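## Task

Scene 2: same loose rack. Seat the free end of the red network patch cord in the port beneath the red label until it latches, latch clip on top. The same failure rules apply: no cord still moving soon after you finish, no tilted rack, nothing the robot touches at the end sinking more than a fingernail's width when let go, and the plug must stay in by itself, not held there by the robot.

## Robot and tools

Robot: two arms, left_arm and right_arm, each with a two-finger parallel gripper and a wrist camera (cam_left_wrist, cam_right_wrist, both 896x504). The names do not match image sides. Knocking anything off the table, letting the arms collide or press on each other, or pressing hard on the rack are all to be avoided.

Frames: the result's state line gives each gripper's position (metres) and orientation quaternion (w,x,y,z), plus linear and angular velocity, in one scene frame: origin on the tabletop midway between the arms, +z up, +x out across the table, left_arm on the +y side. Printed positions can be slightly wrong, worse at long reach. Each gripper has its own axes: fingers point along its +z, close and open along its x. The reported point lies between the pads; fingertips extend 17.5 mm past it. A flat block protrudes roughly 9 cm toward the gripper's -y and rotates with it, so watch clearance on that side.

The 18-number row (used by execute_actions and move): one list covering both arms, left first. For each arm: dx, dy, dz, rx, ry, rz, then gripper position, force_limit, speed. All values lie in [-1, 1]. The six motion numbers are an offset, not a pose, expressed in that gripper's own axes and measured from its pose in the most recent result showing it (for a second or later call in the same reply, or before any result in the scene, from where it is when the action begins). Scale: 1.0 equals 0.6 m of travel or 180 degrees of turn; rx, ry, rz form a single rotation vector. Zeros are not 'hold still': they return the arm to that reference pose. Gripper position: +1 fully open (50 mm gap), about -0.65 pads meet; use -1 to grip. force_limit: -1 about 20 N per pad, 0 about 102 N, +1 about 185 N (actual may run ~17% higher). speed: -1 is 20 mm/s, 0 is 85, +1 is 150. To leave a gripper unchanged, repeat its last three numbers; a 0 is a real command. New force or speed only applies after the position number changes by at least 0.01.

execute_actions: argument actions is a list with at most one item. Empty list returns state only. An item with rows (1 to 15 rows of 18 numbers) and steps (at most 15, default 15, each 1/30 s) plays one row per step, repeating the final row; every row is an offset from the same reference pose, not from the previous row. An item with only steps (up to 300) is a wait counted from the last result. Optional pictures (boolean) toggles images. Per step the command is clipped to within 100 mm and 16 degrees of the measured pose; motion trails commands by about 0.17 s and the arm keeps travelling only to its last clipped pose, so check the result and send the remainder.

move: target is one 18-number row (same layout and reference as above). Each gripper runs in a straight line to its target; both paths finish together, lasting 0.5 to 10 s (cut off at 10 s). speed in m/s, 0.002 to 0.5, default 0.25 (turning limited to twice that in rad/s). Optional stop_force in N, 13 to 80, shared by both arms: an arm's path ends when its wrist sensor feels that much extra push against the motion for 2 steps, then it backs off 2 steps and holds. Use it only slowly, not while the gripper rotates, and not when moving away from something the gripper already presses on. Paths ignore obstacles; arms are stiff, so targets even slightly past firm contact can fault. Result adds a move: line with the ending (done, off_target, moving, held, fault, contact) and limits such as paced (pose clipped) or held (steps blocked, after which the arm may lurch fast).

wait: seconds, 0 to 10; nothing new is sent.
zoom_image: camera name and region [x0, y0, x1, y1] in pixels, at most 504x504, for a closer view.
finished_scene: scene (1 or 2); ends and grades that scene irreversibly, then gives the next task.

Reading results: object_status 0 moving, 1 blocked while opening, 2 blocked while closing (a grip), 3 reached the commanded opening or pads met (likely nothing held). Opening is about (250 - position_measured) x 0.202 mm. Wrist force/torque are in the gripper's axes, with offsets up to ~5.5 N, noise ~3.4 N, saturation ~100 N; 'no reading' is normal at start. Joint torques are rough. 'pose unreachable' and HELD mark commands changed or blocked by the clearance check. Hand target shows where the controller is steering each gripper.

Faults: joint load beyond limits (elbow 136, wrist joints 49.1 N m) or 150 N of outside force stops that arm for 10 s and drops the rest of the call. Motors heat while holding loads; MOTOR HOT appears at 70 °C and brakes engage at 85 °C. The simulation keeps running while you think. For insertion: grip the plug firmly with the clip up, align with the port, push gently and slowly, then release and back away so the cord rests without swinging.

Each tool is called after "Emit:" as name(argument=value, ...) on one line, values as JSON.

## Session

Emit:
execute_actions(actions=[])

Scene clock: 0.00 s of 6600.00 s.
left_arm: end_effector_position=(+1.0086, +0.5528, +0.1729) position_measured=3 object_status=3 end_effector_quat_wxyz=(-0.212, -0.125, +0.964, -0.101) end_effector_velocity=(-0.001, -0.000, -0.001) end_effector_angular_velocity=(-0.001, +0.002, -0.000) | right_arm: end_effector_position=(+0.7204, -0.2589, +0.3906) position_measured=3 object_status=3 end_effector_quat_wxyz=(+0.478, +0.742, +0.233, +0.409) end_effector_velocity=(+0.000, +0.001, -0.001) end_effector_angular_velocity=(-0.000, -0.000, +0.000)
Joint positions: left_arm=[-0.114 -0.752  0.96  -1.396 -1.856 -1.864] | right_arm=[ 4.176 -1.572 -2.014 -1.765  0.265  2.63 ]
Joint velocities: left_arm=[ 0.    -0.001  0.003 -0.001 -0.001  0.001] | right_arm=[ 0.    -0.001 -0.     0.001 -0.    -0.   ]
Joint torques (N m, as the arm reports them, + toward a larger angle): no reading
Motor temperatures (°C, as the motors report them): left_arm=[24 24 26 28 30 29] | right_arm=[25 21 24 28 34 29]
Wrist force (N, on the end effector, along its own x y z axes, offset not removed): no reading
Wrist torque (N m, same axes, about the end effector's origin, offset not removed): no reading
Hand target (left_arm): +1.009, +0.553, +0.173; -0.212, -0.125, +0.964, -0.101
Hand target (right_arm): +0.720, -0.259, +0.391; +0.478, +0.742, +0.233, +0.409
camera_calibration (this result's frames):
cam_left_wrist: T_world_to_cam=[[-0.888404, -0.207854, 0.409311, 0.942014], [-0.196114, 0.978009, 0.0709827, -0.339086], [-0.415064, -0.0172105, -0.909629, 0.738467], [0, 0, 0, 1]] pos_world=[1.0769, 0.54014, 0.310224]
cam_right_wrist: T_world_to_cam=[[0.552266, 0.763051, 0.33579, -0.333604], [-0.271318, -0.216347, 0.93786, -0.229006], [0.788282, -0.609054, 0.0875484, -0.610052], [0, 0, 0, 1]] pos_world=[0.602998, -0.166542, 0.380205]

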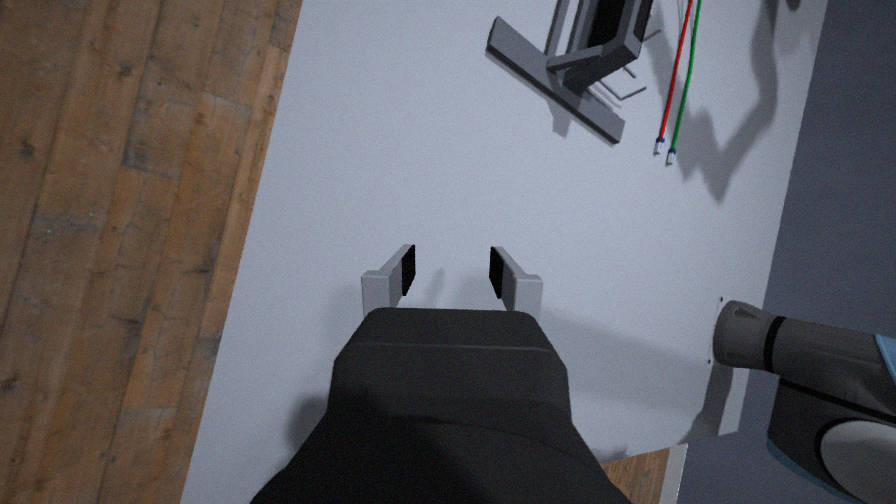

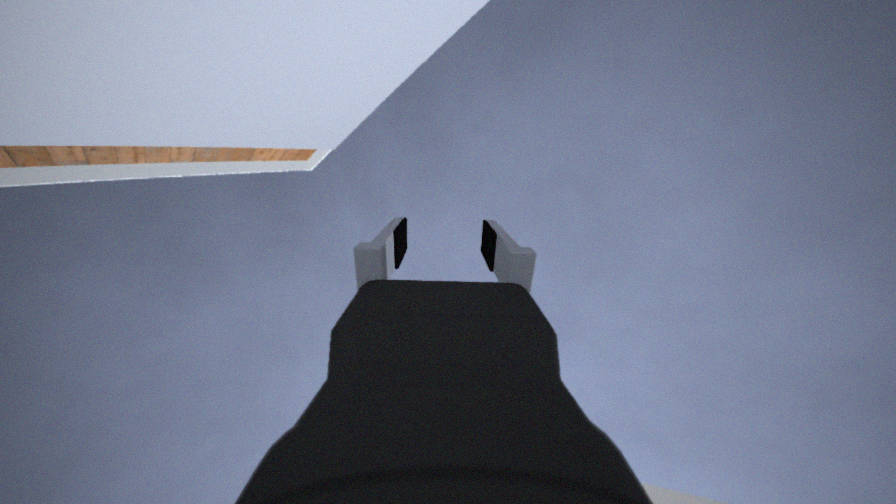

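Emit:
move(target=[0,0,0,0,0,0,1,0,0,0.082,-0.658,-0.523,0.5664,-0.2164,0.3293,0.3,-0.4,0], speed=0.25)

Emit:
zoom_image(camera="cam_right_wrist", region=[370, 160, 520, 290])

Scene clock: 8.60 s of 6600.00 s.
left_arm: end_effector_position=(+1.0086, +0.5528, +0.1729) position_measured=3 object_status=3 end_effector_quat_wxyz=(-0.212, -0.125, +0.964, -0.101) end_effector_velocity=(-0.000, -0.000, +0.000) end_effector_angular_velocity=(-0.000, +0.000, +0.002) | right_arm: end_effector_position=(+0.5050, +0.1106, +0.1197) position_measured=107 object_status=3 end_effector_quat_wxyz=(-0.421, +0.906, -0.041, +0.018) end_effector_velocity=(-0.001, +0.002, -0.001) end_effector_angular_velocity=(+0.011, +0.004, -0.002)
Joint positions: left_arm=[-0.114 -0.752  0.96  -1.396 -1.856 -1.864] | right_arm=[ 4.144 -2.055 -2.223  0.407  1.831  2.92 ]
Joint velocities: left_arm=[ 0.    -0.001  0.001 -0.    -0.001 -0.001] | right_arm=[ 0.001 -0.01   0.001  0.02   0.003  0.008]
Joint torques (N m, as the arm reports them, + toward a larger angle): left_arm=[  -1.02 -109.87  -51.34   -3.53    0.03    0.17] | right_arm=[ 8.74 60.54 38.19  7.01  2.83  1.68]
Motor temperatures (°C, as the motors report them): left_arm=[24 24 26 28 30 29] | right_arm=[25 21 24 28 34 29]
Wrist force (N, on the end effector, along its own x y z axes, offset not removed): left_arm=[0.5 1.3 3.6] | right_arm=[3.9 3.4 0.4]
Wrist torque (N m, same axes, about the end effector's origin, offset not removed): left_arm=[0.45 -0.26 -0.22] | right_arm=[0.64 -0.50 0.08]
Hand target (left_arm): +1.009, +0.553, +0.173; -0.212, -0.125, +0.964, -0.101
Hand target (right_arm): +0.505, +0.111, +0.120; -0.422, +0.906, -0.042, +0.018
Off the commanded pose (left_arm): 0.000 m, 0 deg.
Off the commanded pose (right_arm): 0.001 m, 0 deg.
After step 90, 0.63 s passed at rest.
move: done
camera_calibration (this result's frames):
cam_left_wrist: T_world_to_cam=[[-0.888404, -0.207853, 0.409311, 0.942014], [-0.196114, 0.978009, 0.0709825, -0.339087], [-0.415064, -0.0172105, -0.909629, 0.738467], [0, 0, 0, 1]] pos_world=[1.0769, 0.54014, 0.310224]
cam_right_wrist: T_world_to_cam=[[0.997174, -0.0608844, 0.0440018, -0.504252], [-0.0286286, -0.849554, -0.526724, 0.169385], [0.0694512, 0.523976, -0.848897, 0.158332], [0, 0, 0, 1]] pos_world=[0.49668, 0.0302391, 0.245815]

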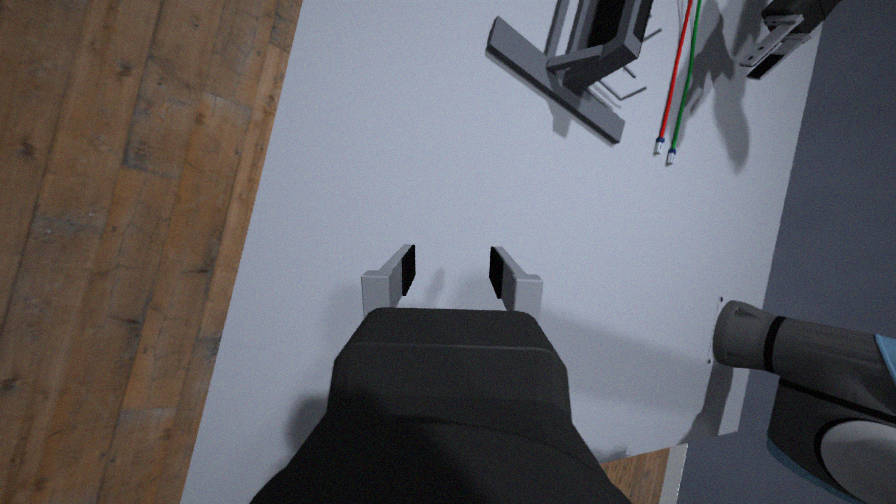

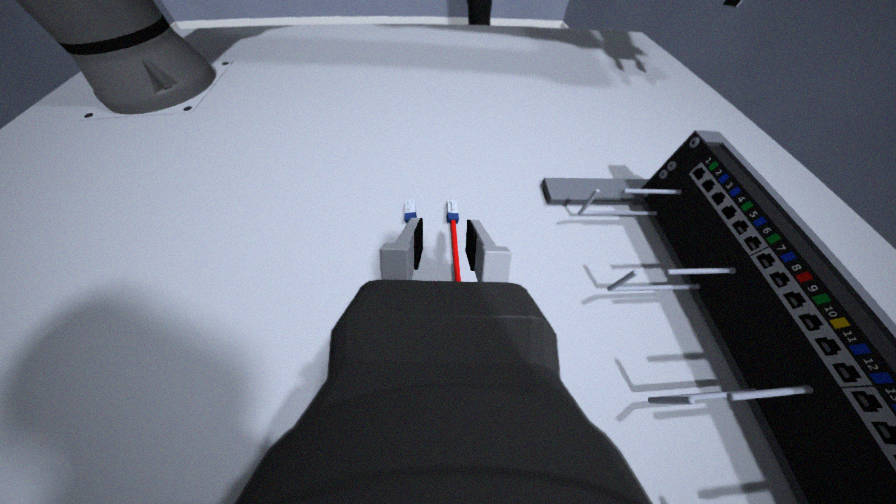

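Region (370, 160, 520, 290) of cam_right_wrist's 896x504 image, scaled by 3.360, with more detail than that image has; it fills the top 437 rows of this view, and the rest is white.

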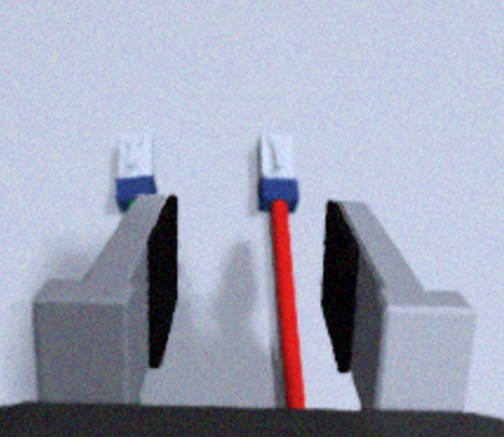

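Emit:
move(target=[0,0,0,0,0,0,1,0,0,0.0167,0.004,0.2225,0,-0.0128,-0.0107,0.3,-0.4,0], speed=0.15)

Emit:
zoom_image(camera="cam_right_wrist", region=[370, 170, 520, 290])

Scene clock: 12.90 s of 6600.00 s.
left_arm: end_effector_position=(+1.0086, +0.5528, +0.1729) position_measured=3 object_status=3 end_effector_quat_wxyz=(-0.212, -0.125, +0.964, -0.101) end_effector_velocity=(+0.000, -0.000, -0.001) end_effector_angular_velocity=(-0.001, +0.001, +0.001) | right_arm: end_effector_position=(+0.5234, +0.2095, +0.0318) position_measured=107 object_status=3 end_effector_quat_wxyz=(-0.422, +0.907, -0.018, +0.007) end_effector_velocity=(+0.001, +0.002, -0.002) end_effector_angular_velocity=(-0.001, +0.001, +0.001)
Joint positions: left_arm=[-0.114 -0.752  0.96  -1.396 -1.856 -1.864] | right_arm=[ 4.162 -2.286 -2.026  0.434  1.856  2.896]
Joint velocities: left_arm=[ 0.     0.001 -0.     0.001 -0.001 -0.   ] | right_arm=[-0.    -0.004  0.004 -0.001  0.001 -0.   ]
Joint torques (N m, as the arm reports them, + toward a larger angle): left_arm=[  -0.41 -109.45  -51.6    -3.25   -0.12    0.03] | right_arm=[ 8.28 79.12 36.59  2.56  2.97 -2.07]
Motor temperatures (°C, as the motors report them): left_arm=[24 24 26 28 30 29] | right_arm=[25 21 24 28 34 29]
Wrist force (N, on the end effector, along its own x y z axes, offset not removed): left_arm=[3.1 -3.9 -0.8] | right_arm=[4.6 3.1 0.5]
Wrist torque (N m, same axes, about the end effector's origin, offset not removed): left_arm=[-0.66 -0.54 -0.23] | right_arm=[0.47 -0.63 0.11]
Hand target (left_arm): +1.009, +0.553, +0.173; -0.212, -0.125, +0.964, -0.101
Hand target (right_arm): +0.523, +0.210, +0.032; -0.422, +0.907, -0.018, +0.006
Off the commanded pose (left_arm): 0.000 m, 0 deg.
Off the commanded pose (right_arm): 0.000 m, 0 deg.
move: done
camera_calibration (this result's frames):
cam_left_wrist: T_world_to_cam=[[-0.888404, -0.207854, 0.409311, 0.942014], [-0.196114, 0.978009, 0.0709826, -0.339087], [-0.415064, -0.0172105, -0.909629, 0.738467], [0, 0, 0, 1]] pos_world=[1.0769, 0.54014, 0.310224]
cam_right_wrist: T_world_to_cam=[[0.999003, -0.00866381, 0.0437868, -0.524596], [0.0157222, -0.849812, -0.526852, 0.184474], [0.041775, 0.527015, -0.848828, 0.0443846], [0, 0, 0, 1]] pos_world=[0.519319, 0.128832, 0.157836]

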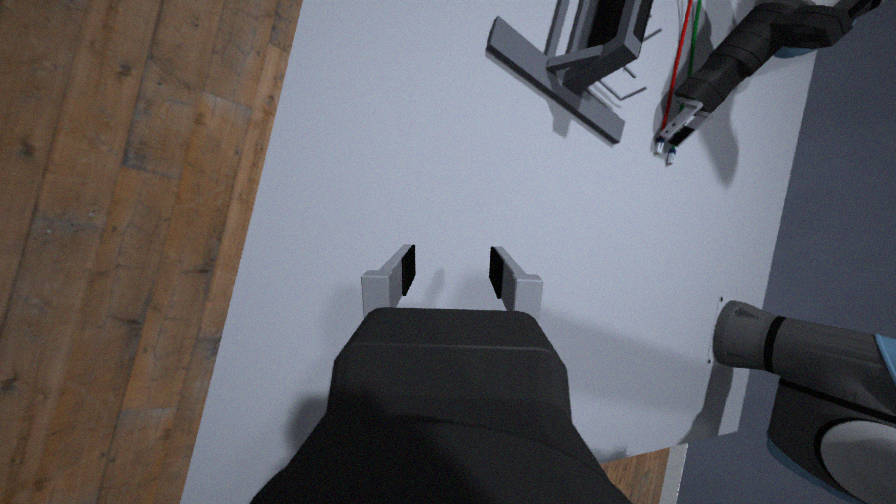

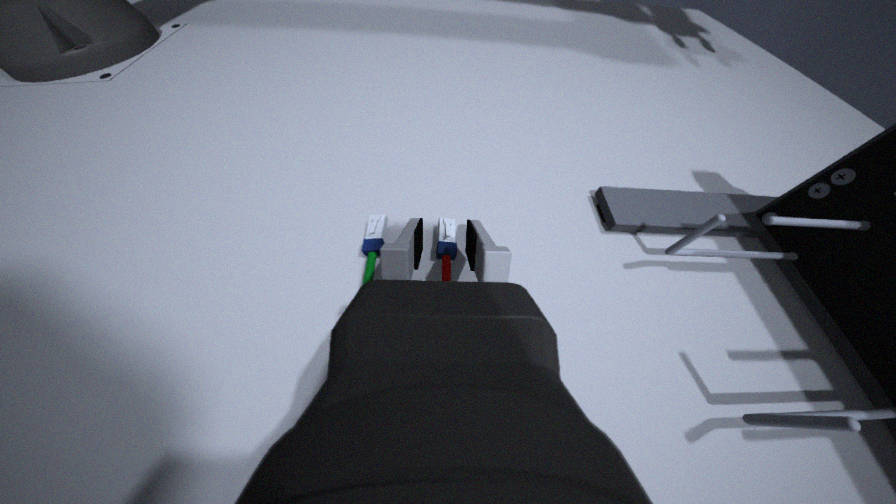

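Region (370, 170, 520, 290) of cam_right_wrist's 896x504 image, scaled by 3.360, with more detail than that image has; it fills the top 403 rows of this view, and the rest is white.

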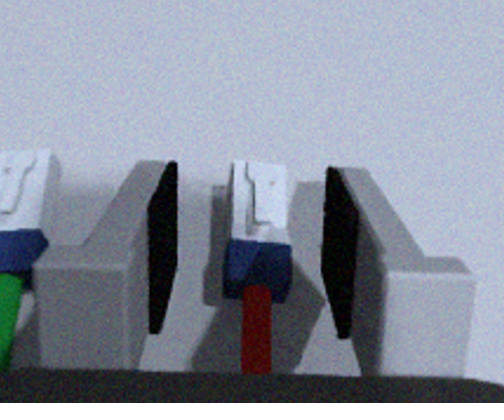

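Emit:
move(target=[0,0,0,0,0,0,1,0,0,0.003,0.0122,0.0103,0,0,0,0.1,-0.4,0], speed=0.007, stop_force=13)

Emit:
move(target=[0,0,0,0,0,0,1,0,0,0,0,0,0,0,0,-1,-0.4,-0.7])

Emit:
zoom_image(camera="cam_right_wrist", region=[370, 170, 520, 290])

Scene clock: 16.87 s of 6600.00 s.
left_arm: end_effector_position=(+1.0086, +0.5528, +0.1729) position_measured=3 object_status=3 end_effector_quat_wxyz=(-0.212, -0.125, +0.964, -0.101) end_effector_velocity=(+0.000, -0.001, +0.000) end_effector_angular_velocity=(-0.001, +0.000, +0.000) | right_arm: end_effector_position=(+0.5251, +0.2094, +0.0224) position_measured=138 object_status=3 end_effector_quat_wxyz=(-0.422, +0.907, -0.018, +0.007) end_effector_velocity=(+0.001, -0.000, -0.001) end_effector_angular_velocity=(+0.002, -0.001, -0.001)
Joint positions: left_arm=[-0.114 -0.752  0.96  -1.396 -1.856 -1.864] | right_arm=[ 4.16  -2.302 -2.022  0.446  1.858  2.894]
Joint velocities: left_arm=[-0.     0.    -0.001  0.001 -0.001 -0.   ] | right_arm=[-0.001 -0.002  0.001  0.003  0.    -0.001]
Joint torques (N m, as the arm reports them, + toward a larger angle): left_arm=[  -0.84 -109.79  -51.77   -3.41    0.04    0.2 ] | right_arm=[-16.45  75.32  35.68   7.08   2.81  -2.37]
Motor temperatures (°C, as the motors report them): left_arm=[24 24 26 28 30 29] | right_arm=[25 21 24 28 34 29]
Wrist force (N, on the end effector, along its own x y z axes, offset not removed): left_arm=[0.1 -1.9 1.4] | right_arm=[2.0 3.3 -0.4]
Wrist torque (N m, same axes, about the end effector's origin, offset not removed): left_arm=[-0.21 -0.20 -0.31] | right_arm=[0.55 -0.15 0.14]
Hand target (left_arm): +1.009, +0.553, +0.173; -0.212, -0.125, +0.964, -0.101
Hand target (right_arm): +0.525, +0.209, +0.022; -0.422, +0.907, -0.018, +0.007
Off the commanded pose (left_arm): 0.000 m, 0 deg.
Off the commanded pose (right_arm): 0.000 m, 0 deg.
move: done
camera_calibration (this result's frames):
cam_left_wrist: T_world_to_cam=[[-0.888404, -0.207854, 0.409311, 0.942014], [-0.196114, 0.978009, 0.0709825, -0.339086], [-0.415064, -0.0172106, -0.909629, 0.738467], [0, 0, 0, 1]] pos_world=[1.0769, 0.54014, 0.310224]
cam_right_wrist: T_world_to_cam=[[0.999003, -0.0086607, 0.0437891, -0.525911], [0.0157255, -0.849819, -0.52684, 0.179447], [0.0417756, 0.527003, -0.848836, 0.0363827], [0, 0, 0, 1]] pos_world=[0.521045, 0.128769, 0.148452]

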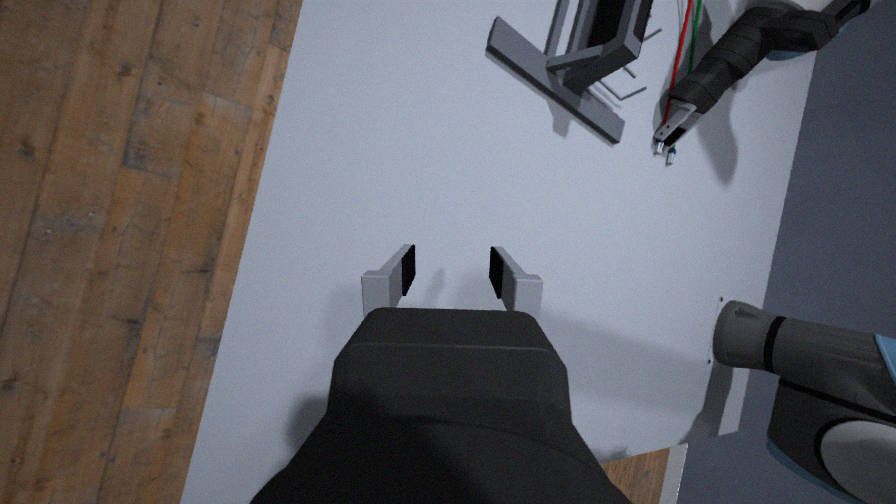

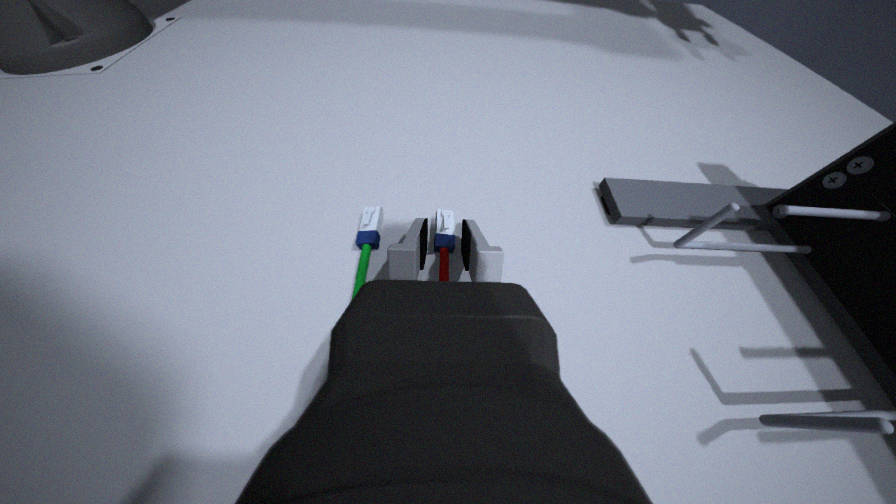

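Scene clock: 17.40 s of 6600.00 s.
left_arm: end_effector_position=(+1.0086, +0.5528, +0.1729) position_measured=3 object_status=3 end_effector_quat_wxyz=(-0.212, -0.125, +0.964, -0.101) end_effector_velocity=(+0.000, +0.001, +0.000) end_effector_angular_velocity=(+0.002, -0.000, +0.000) | right_arm: end_effector_position=(+0.5251, +0.2094, +0.0223) position_measured=198 object_status=0 end_effector_quat_wxyz=(-0.422, +0.907, -0.018, +0.007) end_effector_velocity=(+0.000, -0.000, -0.001) end_effector_angular_velocity=(-0.001, -0.000, -0.000)
Joint positions: left_arm=[-0.114 -0.752  0.96  -1.396 -1.856 -1.864] | right_arm=[ 4.16  -2.303 -2.022  0.446  1.858  2.894]
Joint velocities: left_arm=[ 0.    -0.    -0.     0.     0.002 -0.001] | right_arm=[-0.    -0.001 -0.     0.    -0.    -0.   ]
Joint torques (N m, as the arm reports them, + toward a larger angle): left_arm=[  -0.61 -109.63  -51.35   -3.42   -0.14    0.03] | right_arm=[-13.07 103.34  31.9    3.44   2.84  -1.8 ]
Motor temperatures (°C, as the motors report them): left_arm=[24 24 26 28 30 29] | right_arm=[25 21 24 28 34 29]
Wrist force (N, on the end effector, along its own x y z axes, offset not removed): left_arm=[-0.8 0.7 -0.5] | right_arm=[3.1 3.1 -0.7]
Wrist torque (N m, same axes, about the end effector's origin, offset not removed): left_arm=[0.26 -0.07 -0.27] | right_arm=[0.56 -0.46 0.08]
Hand target (left_arm): +1.009, +0.553, +0.173; -0.212, -0.125, +0.964, -0.101
Hand target (right_arm): +0.525, +0.209, +0.022; -0.422, +0.907, -0.018, +0.007
Off the commanded pose (left_arm): 0.000 m, 0 deg.
Off the commanded pose (right_arm): 0.000 m, 0 deg.
move: done
camera_calibration (this result's frames):
cam_left_wrist: T_world_to_cam=[[-0.888404, -0.207853, 0.409311, 0.942014], [-0.196114, 0.978009, 0.0709826, -0.339086], [-0.415064, -0.0172105, -0.909629, 0.738467], [0, 0, 0, 1]] pos_world=[1.0769, 0.54014, 0.310224]
cam_right_wrist: T_world_to_cam=[[0.999003, -0.00866169, 0.043789, -0.52592], [0.0157246, -0.849819, -0.52684, 0.17941], [0.041776, 0.527004, -0.848836, 0.0363251], [0, 0, 0, 1]] pos_world=[0.521057, 0.128767, 0.148384]

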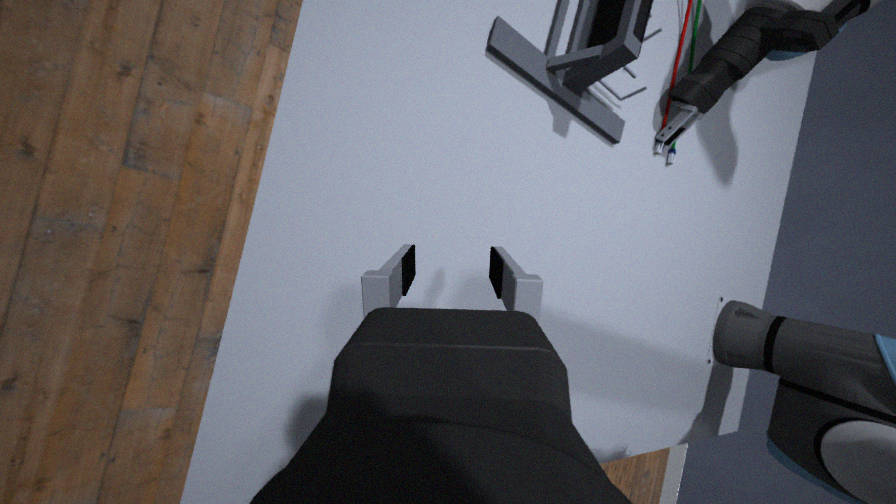

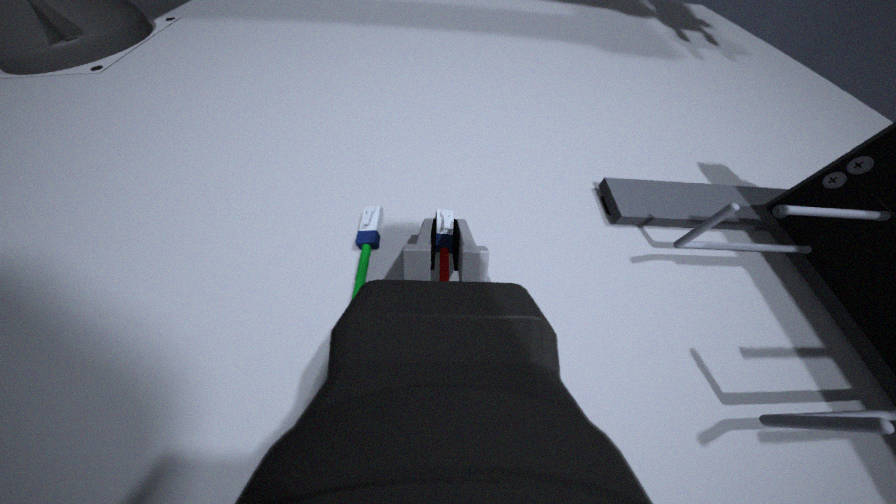

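Region (370, 170, 520, 290) of cam_right_wrist's 896x504 image, scaled by 3.360, with more detail than that image has; it fills the top 403 rows of this view, and the rest is white.

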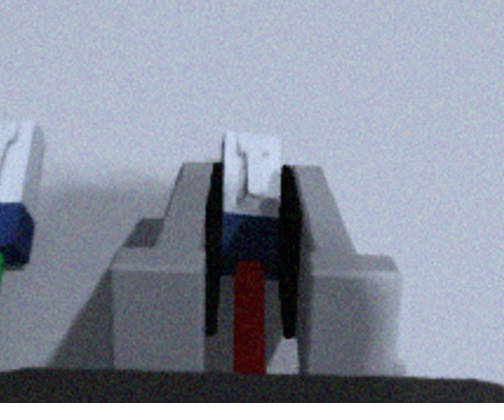

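Emit:
move(target=[0,0,0,0,0,0,1,0,0,0.166,0,-0.2535,0,0.3735,0.3154,-1,-0.4,-0.7], speed=0.2)

Emit:
zoom_image(camera="cam_right_wrist", region=[350, 90, 550, 270])

Scene clock: 25.13 s of 6600.00 s.
left_arm: end_effector_position=(+1.0086, +0.5528, +0.1729) position_measured=3 object_status=3 end_effector_quat_wxyz=(-0.212, -0.125, +0.964, -0.101) end_effector_velocity=(+0.000, -0.001, +0.000) end_effector_angular_velocity=(-0.002, +0.001, +0.001) | right_arm: end_effector_position=(+0.6204, +0.0900, +0.1204) position_measured=198 object_status=2 end_effector_quat_wxyz=(+0.298, -0.641, +0.642, -0.296) end_effector_velocity=(+0.001, -0.001, -0.001) end_effector_angular_velocity=(-0.005, +0.003, -0.015)
Joint positions: left_arm=[-0.114 -0.752  0.96  -1.396 -1.856 -1.864] | right_arm=[ 4.396 -2.047 -2.016 -0.44   0.722  4.441]
Joint velocities: left_arm=[ 0.     0.001 -0.001  0.001 -0.002 -0.   ] | right_arm=[-0.001  0.     0.008 -0.028 -0.001  0.021]
Joint torques (N m, as the arm reports them, + toward a larger angle): left_arm=[   0.07 -109.92  -51.16   -3.41   -0.24    0.11] | right_arm=[-15.21  95.15  46.02   2.19  -5.27   2.07]
Motor temperatures (°C, as the motors report them): left_arm=[24 24 26 28 30 29] | right_arm=[25 21 24 28 34 29]
Wrist force (N, on the end effector, along its own x y z axes, offset not removed): left_arm=[0.5 1.1 3.6] | right_arm=[2.9 3.5 -0.1]
Wrist torque (N m, same axes, about the end effector's origin, offset not removed): left_arm=[0.44 0.00 -0.19] | right_arm=[0.51 -0.32 0.11]
Hand target (left_arm): +1.009, +0.553, +0.173; -0.212, -0.125, +0.964, -0.101
Hand target (right_arm): +0.621, +0.090, +0.120; -0.298, +0.641, -0.643, +0.297
Off the commanded pose (left_arm): 0.000 m, 0 deg.
Off the commanded pose (right_arm): 0.001 m, 0 deg.
After step 90, 0.33 s passed at rest.
move: done
camera_calibration (this result's frames):
cam_left_wrist: T_world_to_cam=[[-0.888404, -0.207853, 0.409311, 0.942014], [-0.196114, 0.978009, 0.0709827, -0.339087], [-0.415064, -0.0172104, -0.909629, 0.738467], [0, 0, 0, 1]] pos_world=[1.0769, 0.54014, 0.310224]
cam_right_wrist: T_world_to_cam=[[0.0291475, -0.998616, 0.0437768, 0.0643295], [-0.849932, -0.04781, -0.524718, 0.592748], [0.526085, -0.0219131, -0.850149, -0.0723321], [0, 0, 0, 1]] pos_world=[0.539974, 0.0909948, 0.246717]

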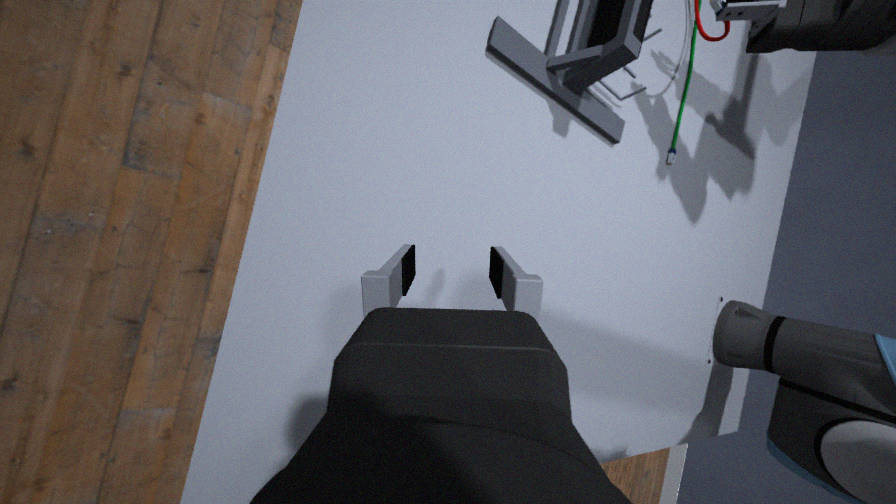

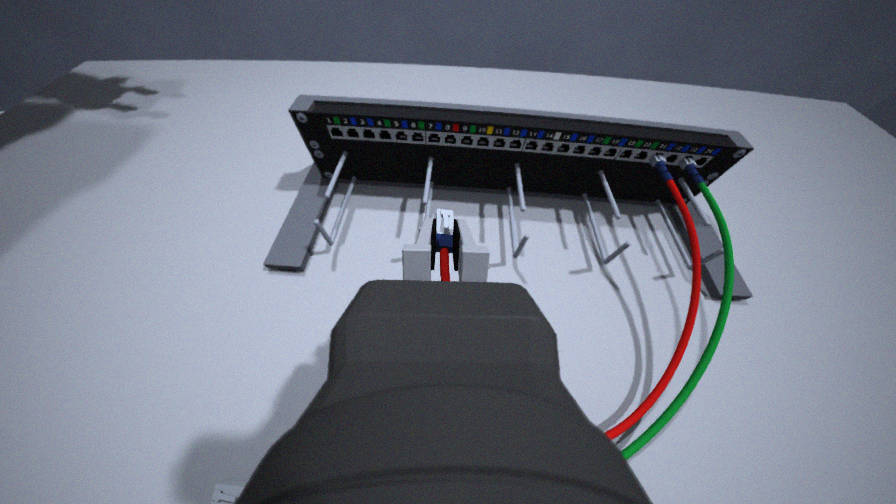

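Region (350, 90, 550, 270) of cam_right_wrist's 896x504 image, scaled by 2.520, with more detail than that image has; it fills the top 454 rows of this view, and the rest is white.

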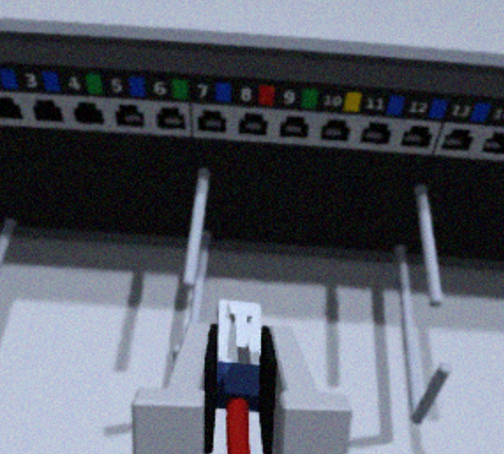

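Emit:
move(target=[0,0,0,0,0,0,1,0,0,0,-0.079,0.1513,-0.011,0.0098,0.0082,-1,-0.4,-0.7], speed=0.1)

Emit:
zoom_image(camera="cam_right_wrist", region=[400, 160, 490, 250])

Scene clock: 30.40 s of 6600.00 s.
left_arm: end_effector_position=(+1.0086, +0.5528, +0.1729) position_measured=3 object_status=3 end_effector_quat_wxyz=(-0.212, -0.125, +0.964, -0.101) end_effector_velocity=(+0.000, +0.001, +0.001) end_effector_angular_velocity=(+0.001, -0.002, -0.001) | right_arm: end_effector_position=(+0.7201, +0.0900, +0.0978) position_measured=198 object_status=2 end_effector_quat_wxyz=(+0.281, -0.633, +0.660, -0.291) end_effector_velocity=(+0.003, +0.000, +0.000) end_effector_angular_velocity=(-0.000, +0.000, -0.001)
Joint positions: left_arm=[-0.114 -0.752  0.96  -1.396 -1.856 -1.864] | right_arm=[ 4.266 -2.144 -1.9   -0.383  0.776  4.325]
Joint velocities: left_arm=[ 0.    -0.001 -0.    -0.001  0.002  0.001] | right_arm=[-0.003 -0.002  0.004  0.     0.001 -0.003]
Joint torques (N m, as the arm reports them, + toward a larger angle): left_arm=[  -0.64 -111.6   -50.8    -3.45   -0.14    0.22] | right_arm=[-13.08  77.58  47.08   7.16  -0.09  -2.15]
Motor temperatures (°C, as the motors report them): left_arm=[24 24 26 28 30 29] | right_arm=[25 21 24 28 34 29]
Wrist force (N, on the end effector, along its own x y z axes, offset not removed): left_arm=[1.3 1.4 0.1] | right_arm=[2.9 2.6 -0.1]
Wrist torque (N m, same axes, about the end effector's origin, offset not removed): left_arm=[0.36 -0.50 -0.28] | right_arm=[0.42 -0.34 0.12]
Hand target (left_arm): +1.009, +0.553, +0.173; -0.212, -0.125, +0.964, -0.101
Hand target (right_arm): +0.720, +0.090, +0.098; -0.281, +0.633, -0.660, +0.291
Off the commanded pose (left_arm): 0.000 m, 0 deg.
Off the commanded pose (right_arm): 0.000 m, 0 deg.
After step 90, 0.73 s passed at rest.
move: done
camera_calibration (this result's frames):
cam_left_wrist: T_world_to_cam=[[-0.888404, -0.207854, 0.409311, 0.942014], [-0.196114, 0.978009, 0.0709826, -0.339086], [-0.415064, -0.0172105, -0.909629, 0.738467], [0, 0, 0, 1]] pos_world=[1.0769, 0.54014, 0.310224]
cam_right_wrist: T_world_to_cam=[[-0.00941711, -0.998989, 0.0439629, 0.0902043], [-0.868666, -0.0136043, -0.495211, 0.673118], [0.495309, -0.0428525, -0.867659, -0.118215], [0, 0, 0, 1]] pos_world=[0.644118, 0.0942046, 0.226799]

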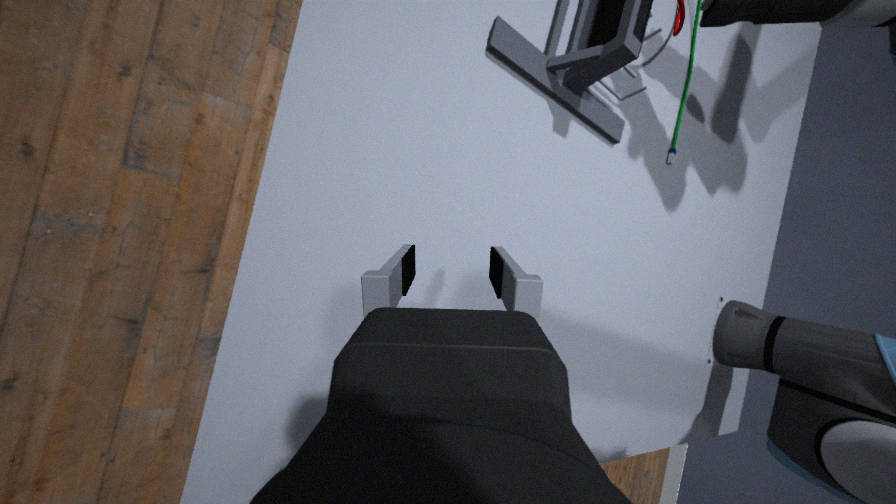

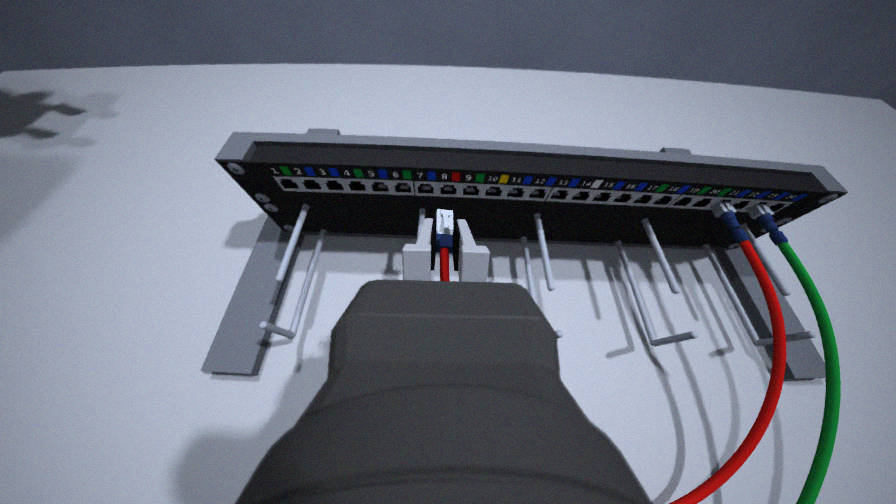

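Region (400, 160, 490, 250) of cam_right_wrist's 896x504 image, scaled by 5.600, with more detail than that image has.

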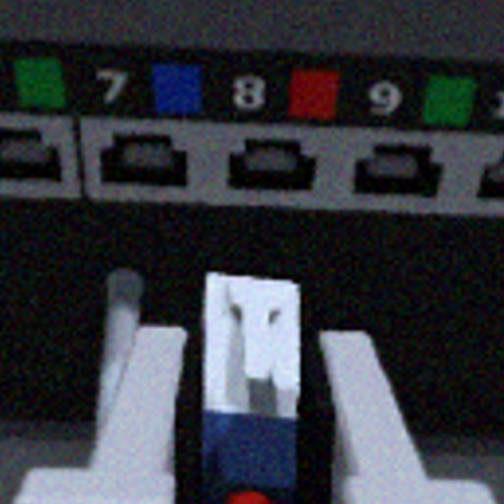

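Emit:
move(target=[0,0,0,0,0,0,1,0,0,0.0007,-0.0168,0.0186,0,0.0186,-0.0206,-1,-0.4,-0.7], speed=0.03)

Emit:
zoom_image(camera="cam_right_wrist", region=[410, 170, 480, 240])

Scene clock: 35.13 s of 6600.00 s.
left_arm: end_effector_position=(+1.0086, +0.5528, +0.1729) position_measured=3 object_status=3 end_effector_quat_wxyz=(-0.212, -0.125, +0.964, -0.101) end_effector_velocity=(+0.000, -0.000, +0.001) end_effector_angular_velocity=(+0.001, -0.000, -0.001) | right_arm: end_effector_position=(+0.7348, +0.0890, +0.0978) position_measured=198 object_status=2 end_effector_quat_wxyz=(+0.253, -0.645, +0.647, -0.318) end_effector_velocity=(+0.002, -0.000, -0.001) end_effector_angular_velocity=(-0.017, +0.001, +0.000)
Joint positions: left_arm=[-0.114 -0.752  0.96  -1.396 -1.856 -1.864] | right_arm=[ 4.254 -2.156 -1.859 -0.475  0.757  4.298]
Joint velocities: left_arm=[-0.     0.    -0.002  0.001  0.001  0.   ] | right_arm=[-0.002 -0.003  0.008 -0.018 -0.004 -0.004]
Joint torques (N m, as the arm reports them, + toward a larger angle): left_arm=[  -0.24 -109.63  -50.94   -3.46   -0.24   -0.02] | right_arm=[-15.05  79.63  47.69   2.27  -4.93  -2.1 ]
Motor temperatures (°C, as the motors report them): left_arm=[24 24 26 28 30 29] | right_arm=[25 21 24 28 34 29]
Wrist force (N, on the end effector, along its own x y z axes, offset not removed): left_arm=[1.8 -1.9 6.9] | right_arm=[3.3 3.3 0.5]
Wrist torque (N m, same axes, about the end effector's origin, offset not removed): left_arm=[-0.04 -0.44 -0.47] | right_arm=[0.60 -0.44 0.11]
Hand target (left_arm): +1.009, +0.553, +0.173; -0.212, -0.125, +0.964, -0.101
Hand target (right_arm): +0.735, +0.089, +0.098; -0.252, +0.645, -0.647, +0.319
Off the commanded pose (left_arm): 0.000 m, 0 deg.
Off the commanded pose (right_arm): 0.000 m, 0 deg.
After step 90, 0.07 s passed at rest.
move: done
camera_calibration (this result's frames):
cam_left_wrist: T_world_to_cam=[[-0.888404, -0.207853, 0.409311, 0.942014], [-0.196114, 0.978009, 0.0709824, -0.339086], [-0.415064, -0.0172106, -0.909629, 0.738467], [0, 0, 0, 1]] pos_world=[1.0769, 0.54014, 0.310224]
cam_right_wrist: T_world_to_cam=[[-0.00875876, -0.991617, 0.128911, 0.0799328], [-0.870253, -0.0559381, -0.489418, 0.690221], [0.492526, -0.116472, -0.862469, -0.117508], [0, 0, 0, 1]] pos_world=[0.659243, 0.104186, 0.226155]

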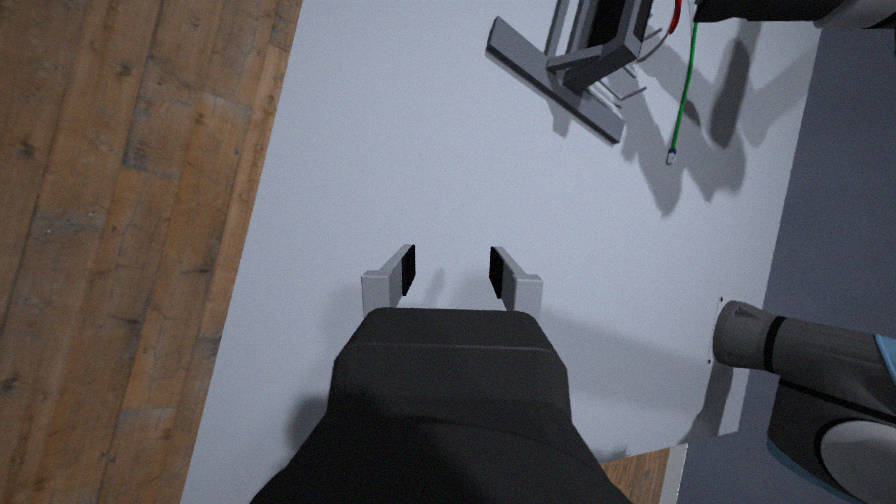

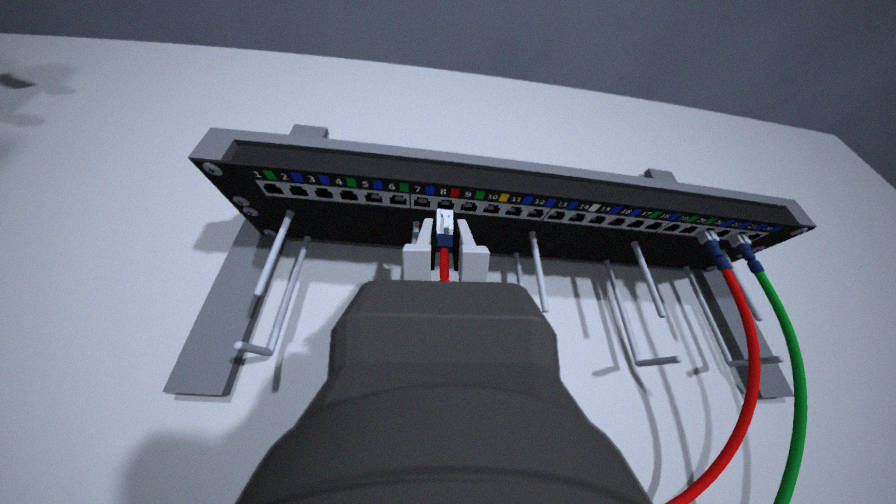

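Region (410, 170, 480, 240) of cam_right_wrist's 896x504 image, scaled by 7.200, with more detail than that image has.

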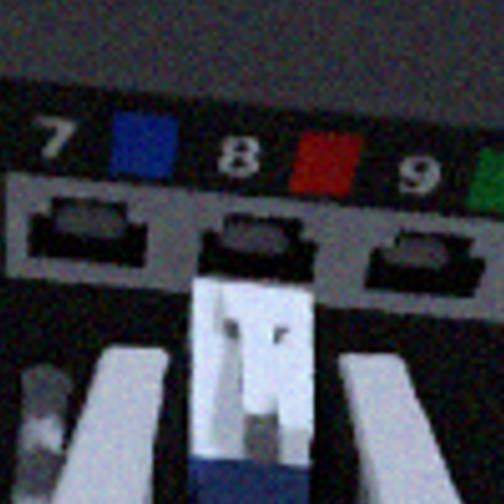

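Emit:
move(target=[0,0,0,0,0,0,1,0,0,0.001,-0.0246,0.0272,0,0,0,-1,-0.4,-0.7], speed=0.004, stop_force=15)

Emit:
zoom_image(camera="cam_right_wrist", region=[410, 170, 480, 240])

Scene clock: 39.83 s of 6600.00 s.
left_arm: end_effector_position=(+1.0086, +0.5528, +0.1729) position_measured=3 object_status=3 end_effector_quat_wxyz=(-0.212, -0.125, +0.964, -0.101) end_effector_velocity=(-0.000, +0.000, -0.000) end_effector_angular_velocity=(-0.001, +0.001, +0.001) | right_arm: end_effector_position=(+0.7428, +0.0886, +0.0976) position_measured=198 object_status=2 end_effector_quat_wxyz=(+0.252, -0.645, +0.647, -0.318) end_effector_velocity=(-0.001, +0.001, -0.000) end_effector_angular_velocity=(+0.001, -0.000, -0.001)
Joint positions: left_arm=[-0.114 -0.752  0.96  -1.396 -1.856 -1.864] | right_arm=[ 4.244 -2.162 -1.851 -0.469  0.759  4.285]
Joint velocities: left_arm=[ 0.     0.     0.     0.    -0.001 -0.001] | right_arm=[ 0.001 -0.     0.    -0.001 -0.     0.003]
Joint torques (N m, as the arm reports them, + toward a larger angle): left_arm=[  -1.33 -109.84  -50.66   -3.53   -0.16    0.01] | right_arm=[ -7.45 108.01  36.29   4.12  -6.82   1.83]
Motor temperatures (°C, as the motors report them): left_arm=[24 24 26 28 30 29] | right_arm=[25 21 24 28 34 29]
Wrist force (N, on the end effector, along its own x y z axes, offset not removed): left_arm=[3.5 2.6 0.6] | right_arm=[11.8 21.7 -21.5]
Wrist torque (N m, same axes, about the end effector's origin, offset not removed): left_arm=[0.74 -0.63 -0.31] | right_arm=[0.23 -0.84 -0.12]
Hand target (left_arm): +1.009, +0.553, +0.173; -0.212, -0.125, +0.964, -0.101
Hand target (right_arm): +0.742, +0.089, +0.098; -0.252, +0.645, -0.647, +0.319
Off the commanded pose (left_arm): 0.000 m, 0 deg.
Off the commanded pose (right_arm): 0.014 m, 0 deg.
move: contact (right_arm)
camera_calibration (this result's frames):
cam_left_wrist: T_world_to_cam=[[-0.888404, -0.207853, 0.409311, 0.942014], [-0.196114, 0.978009, 0.0709826, -0.339086], [-0.415064, -0.0172105, -0.909629, 0.738467], [0, 0, 0, 1]] pos_world=[1.0769, 0.54014, 0.310224]
cam_right_wrist: T_world_to_cam=[[-0.00858621, -0.991465, 0.130092, 0.0793375], [-0.870405, -0.0566338, -0.489068, 0.697213], [0.492262, -0.117432, -0.86249, -0.12131], [0, 0, 0, 1]] pos_world=[0.667255, 0.1039, 0.226035]

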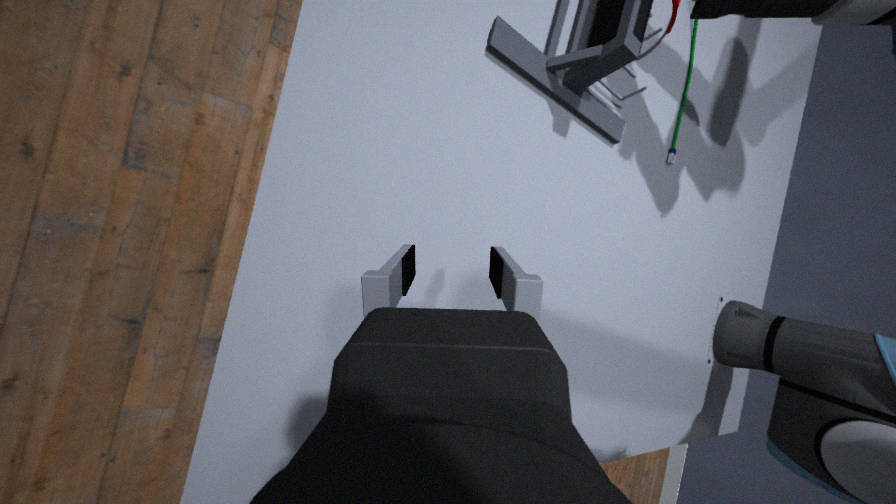

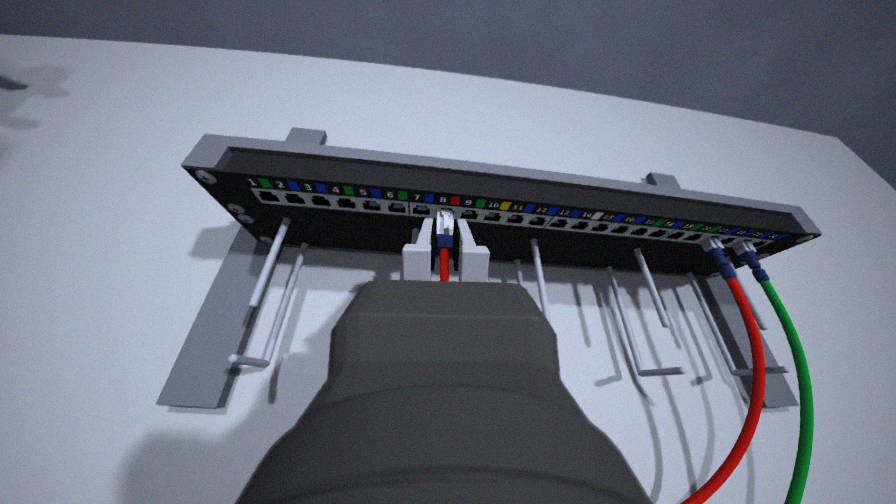

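Region (410, 170, 480, 240) of cam_right_wrist's 896x504 image, scaled by 7.200, with more detail than that image has.

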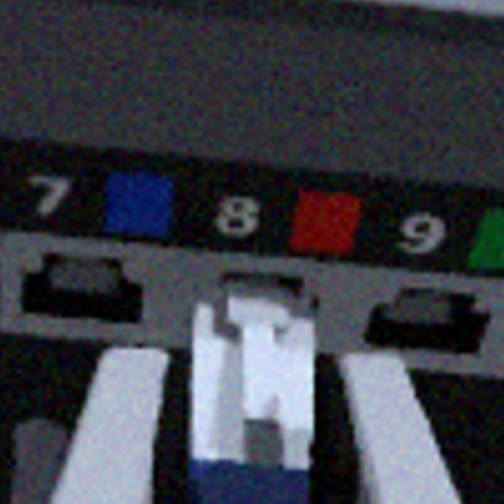

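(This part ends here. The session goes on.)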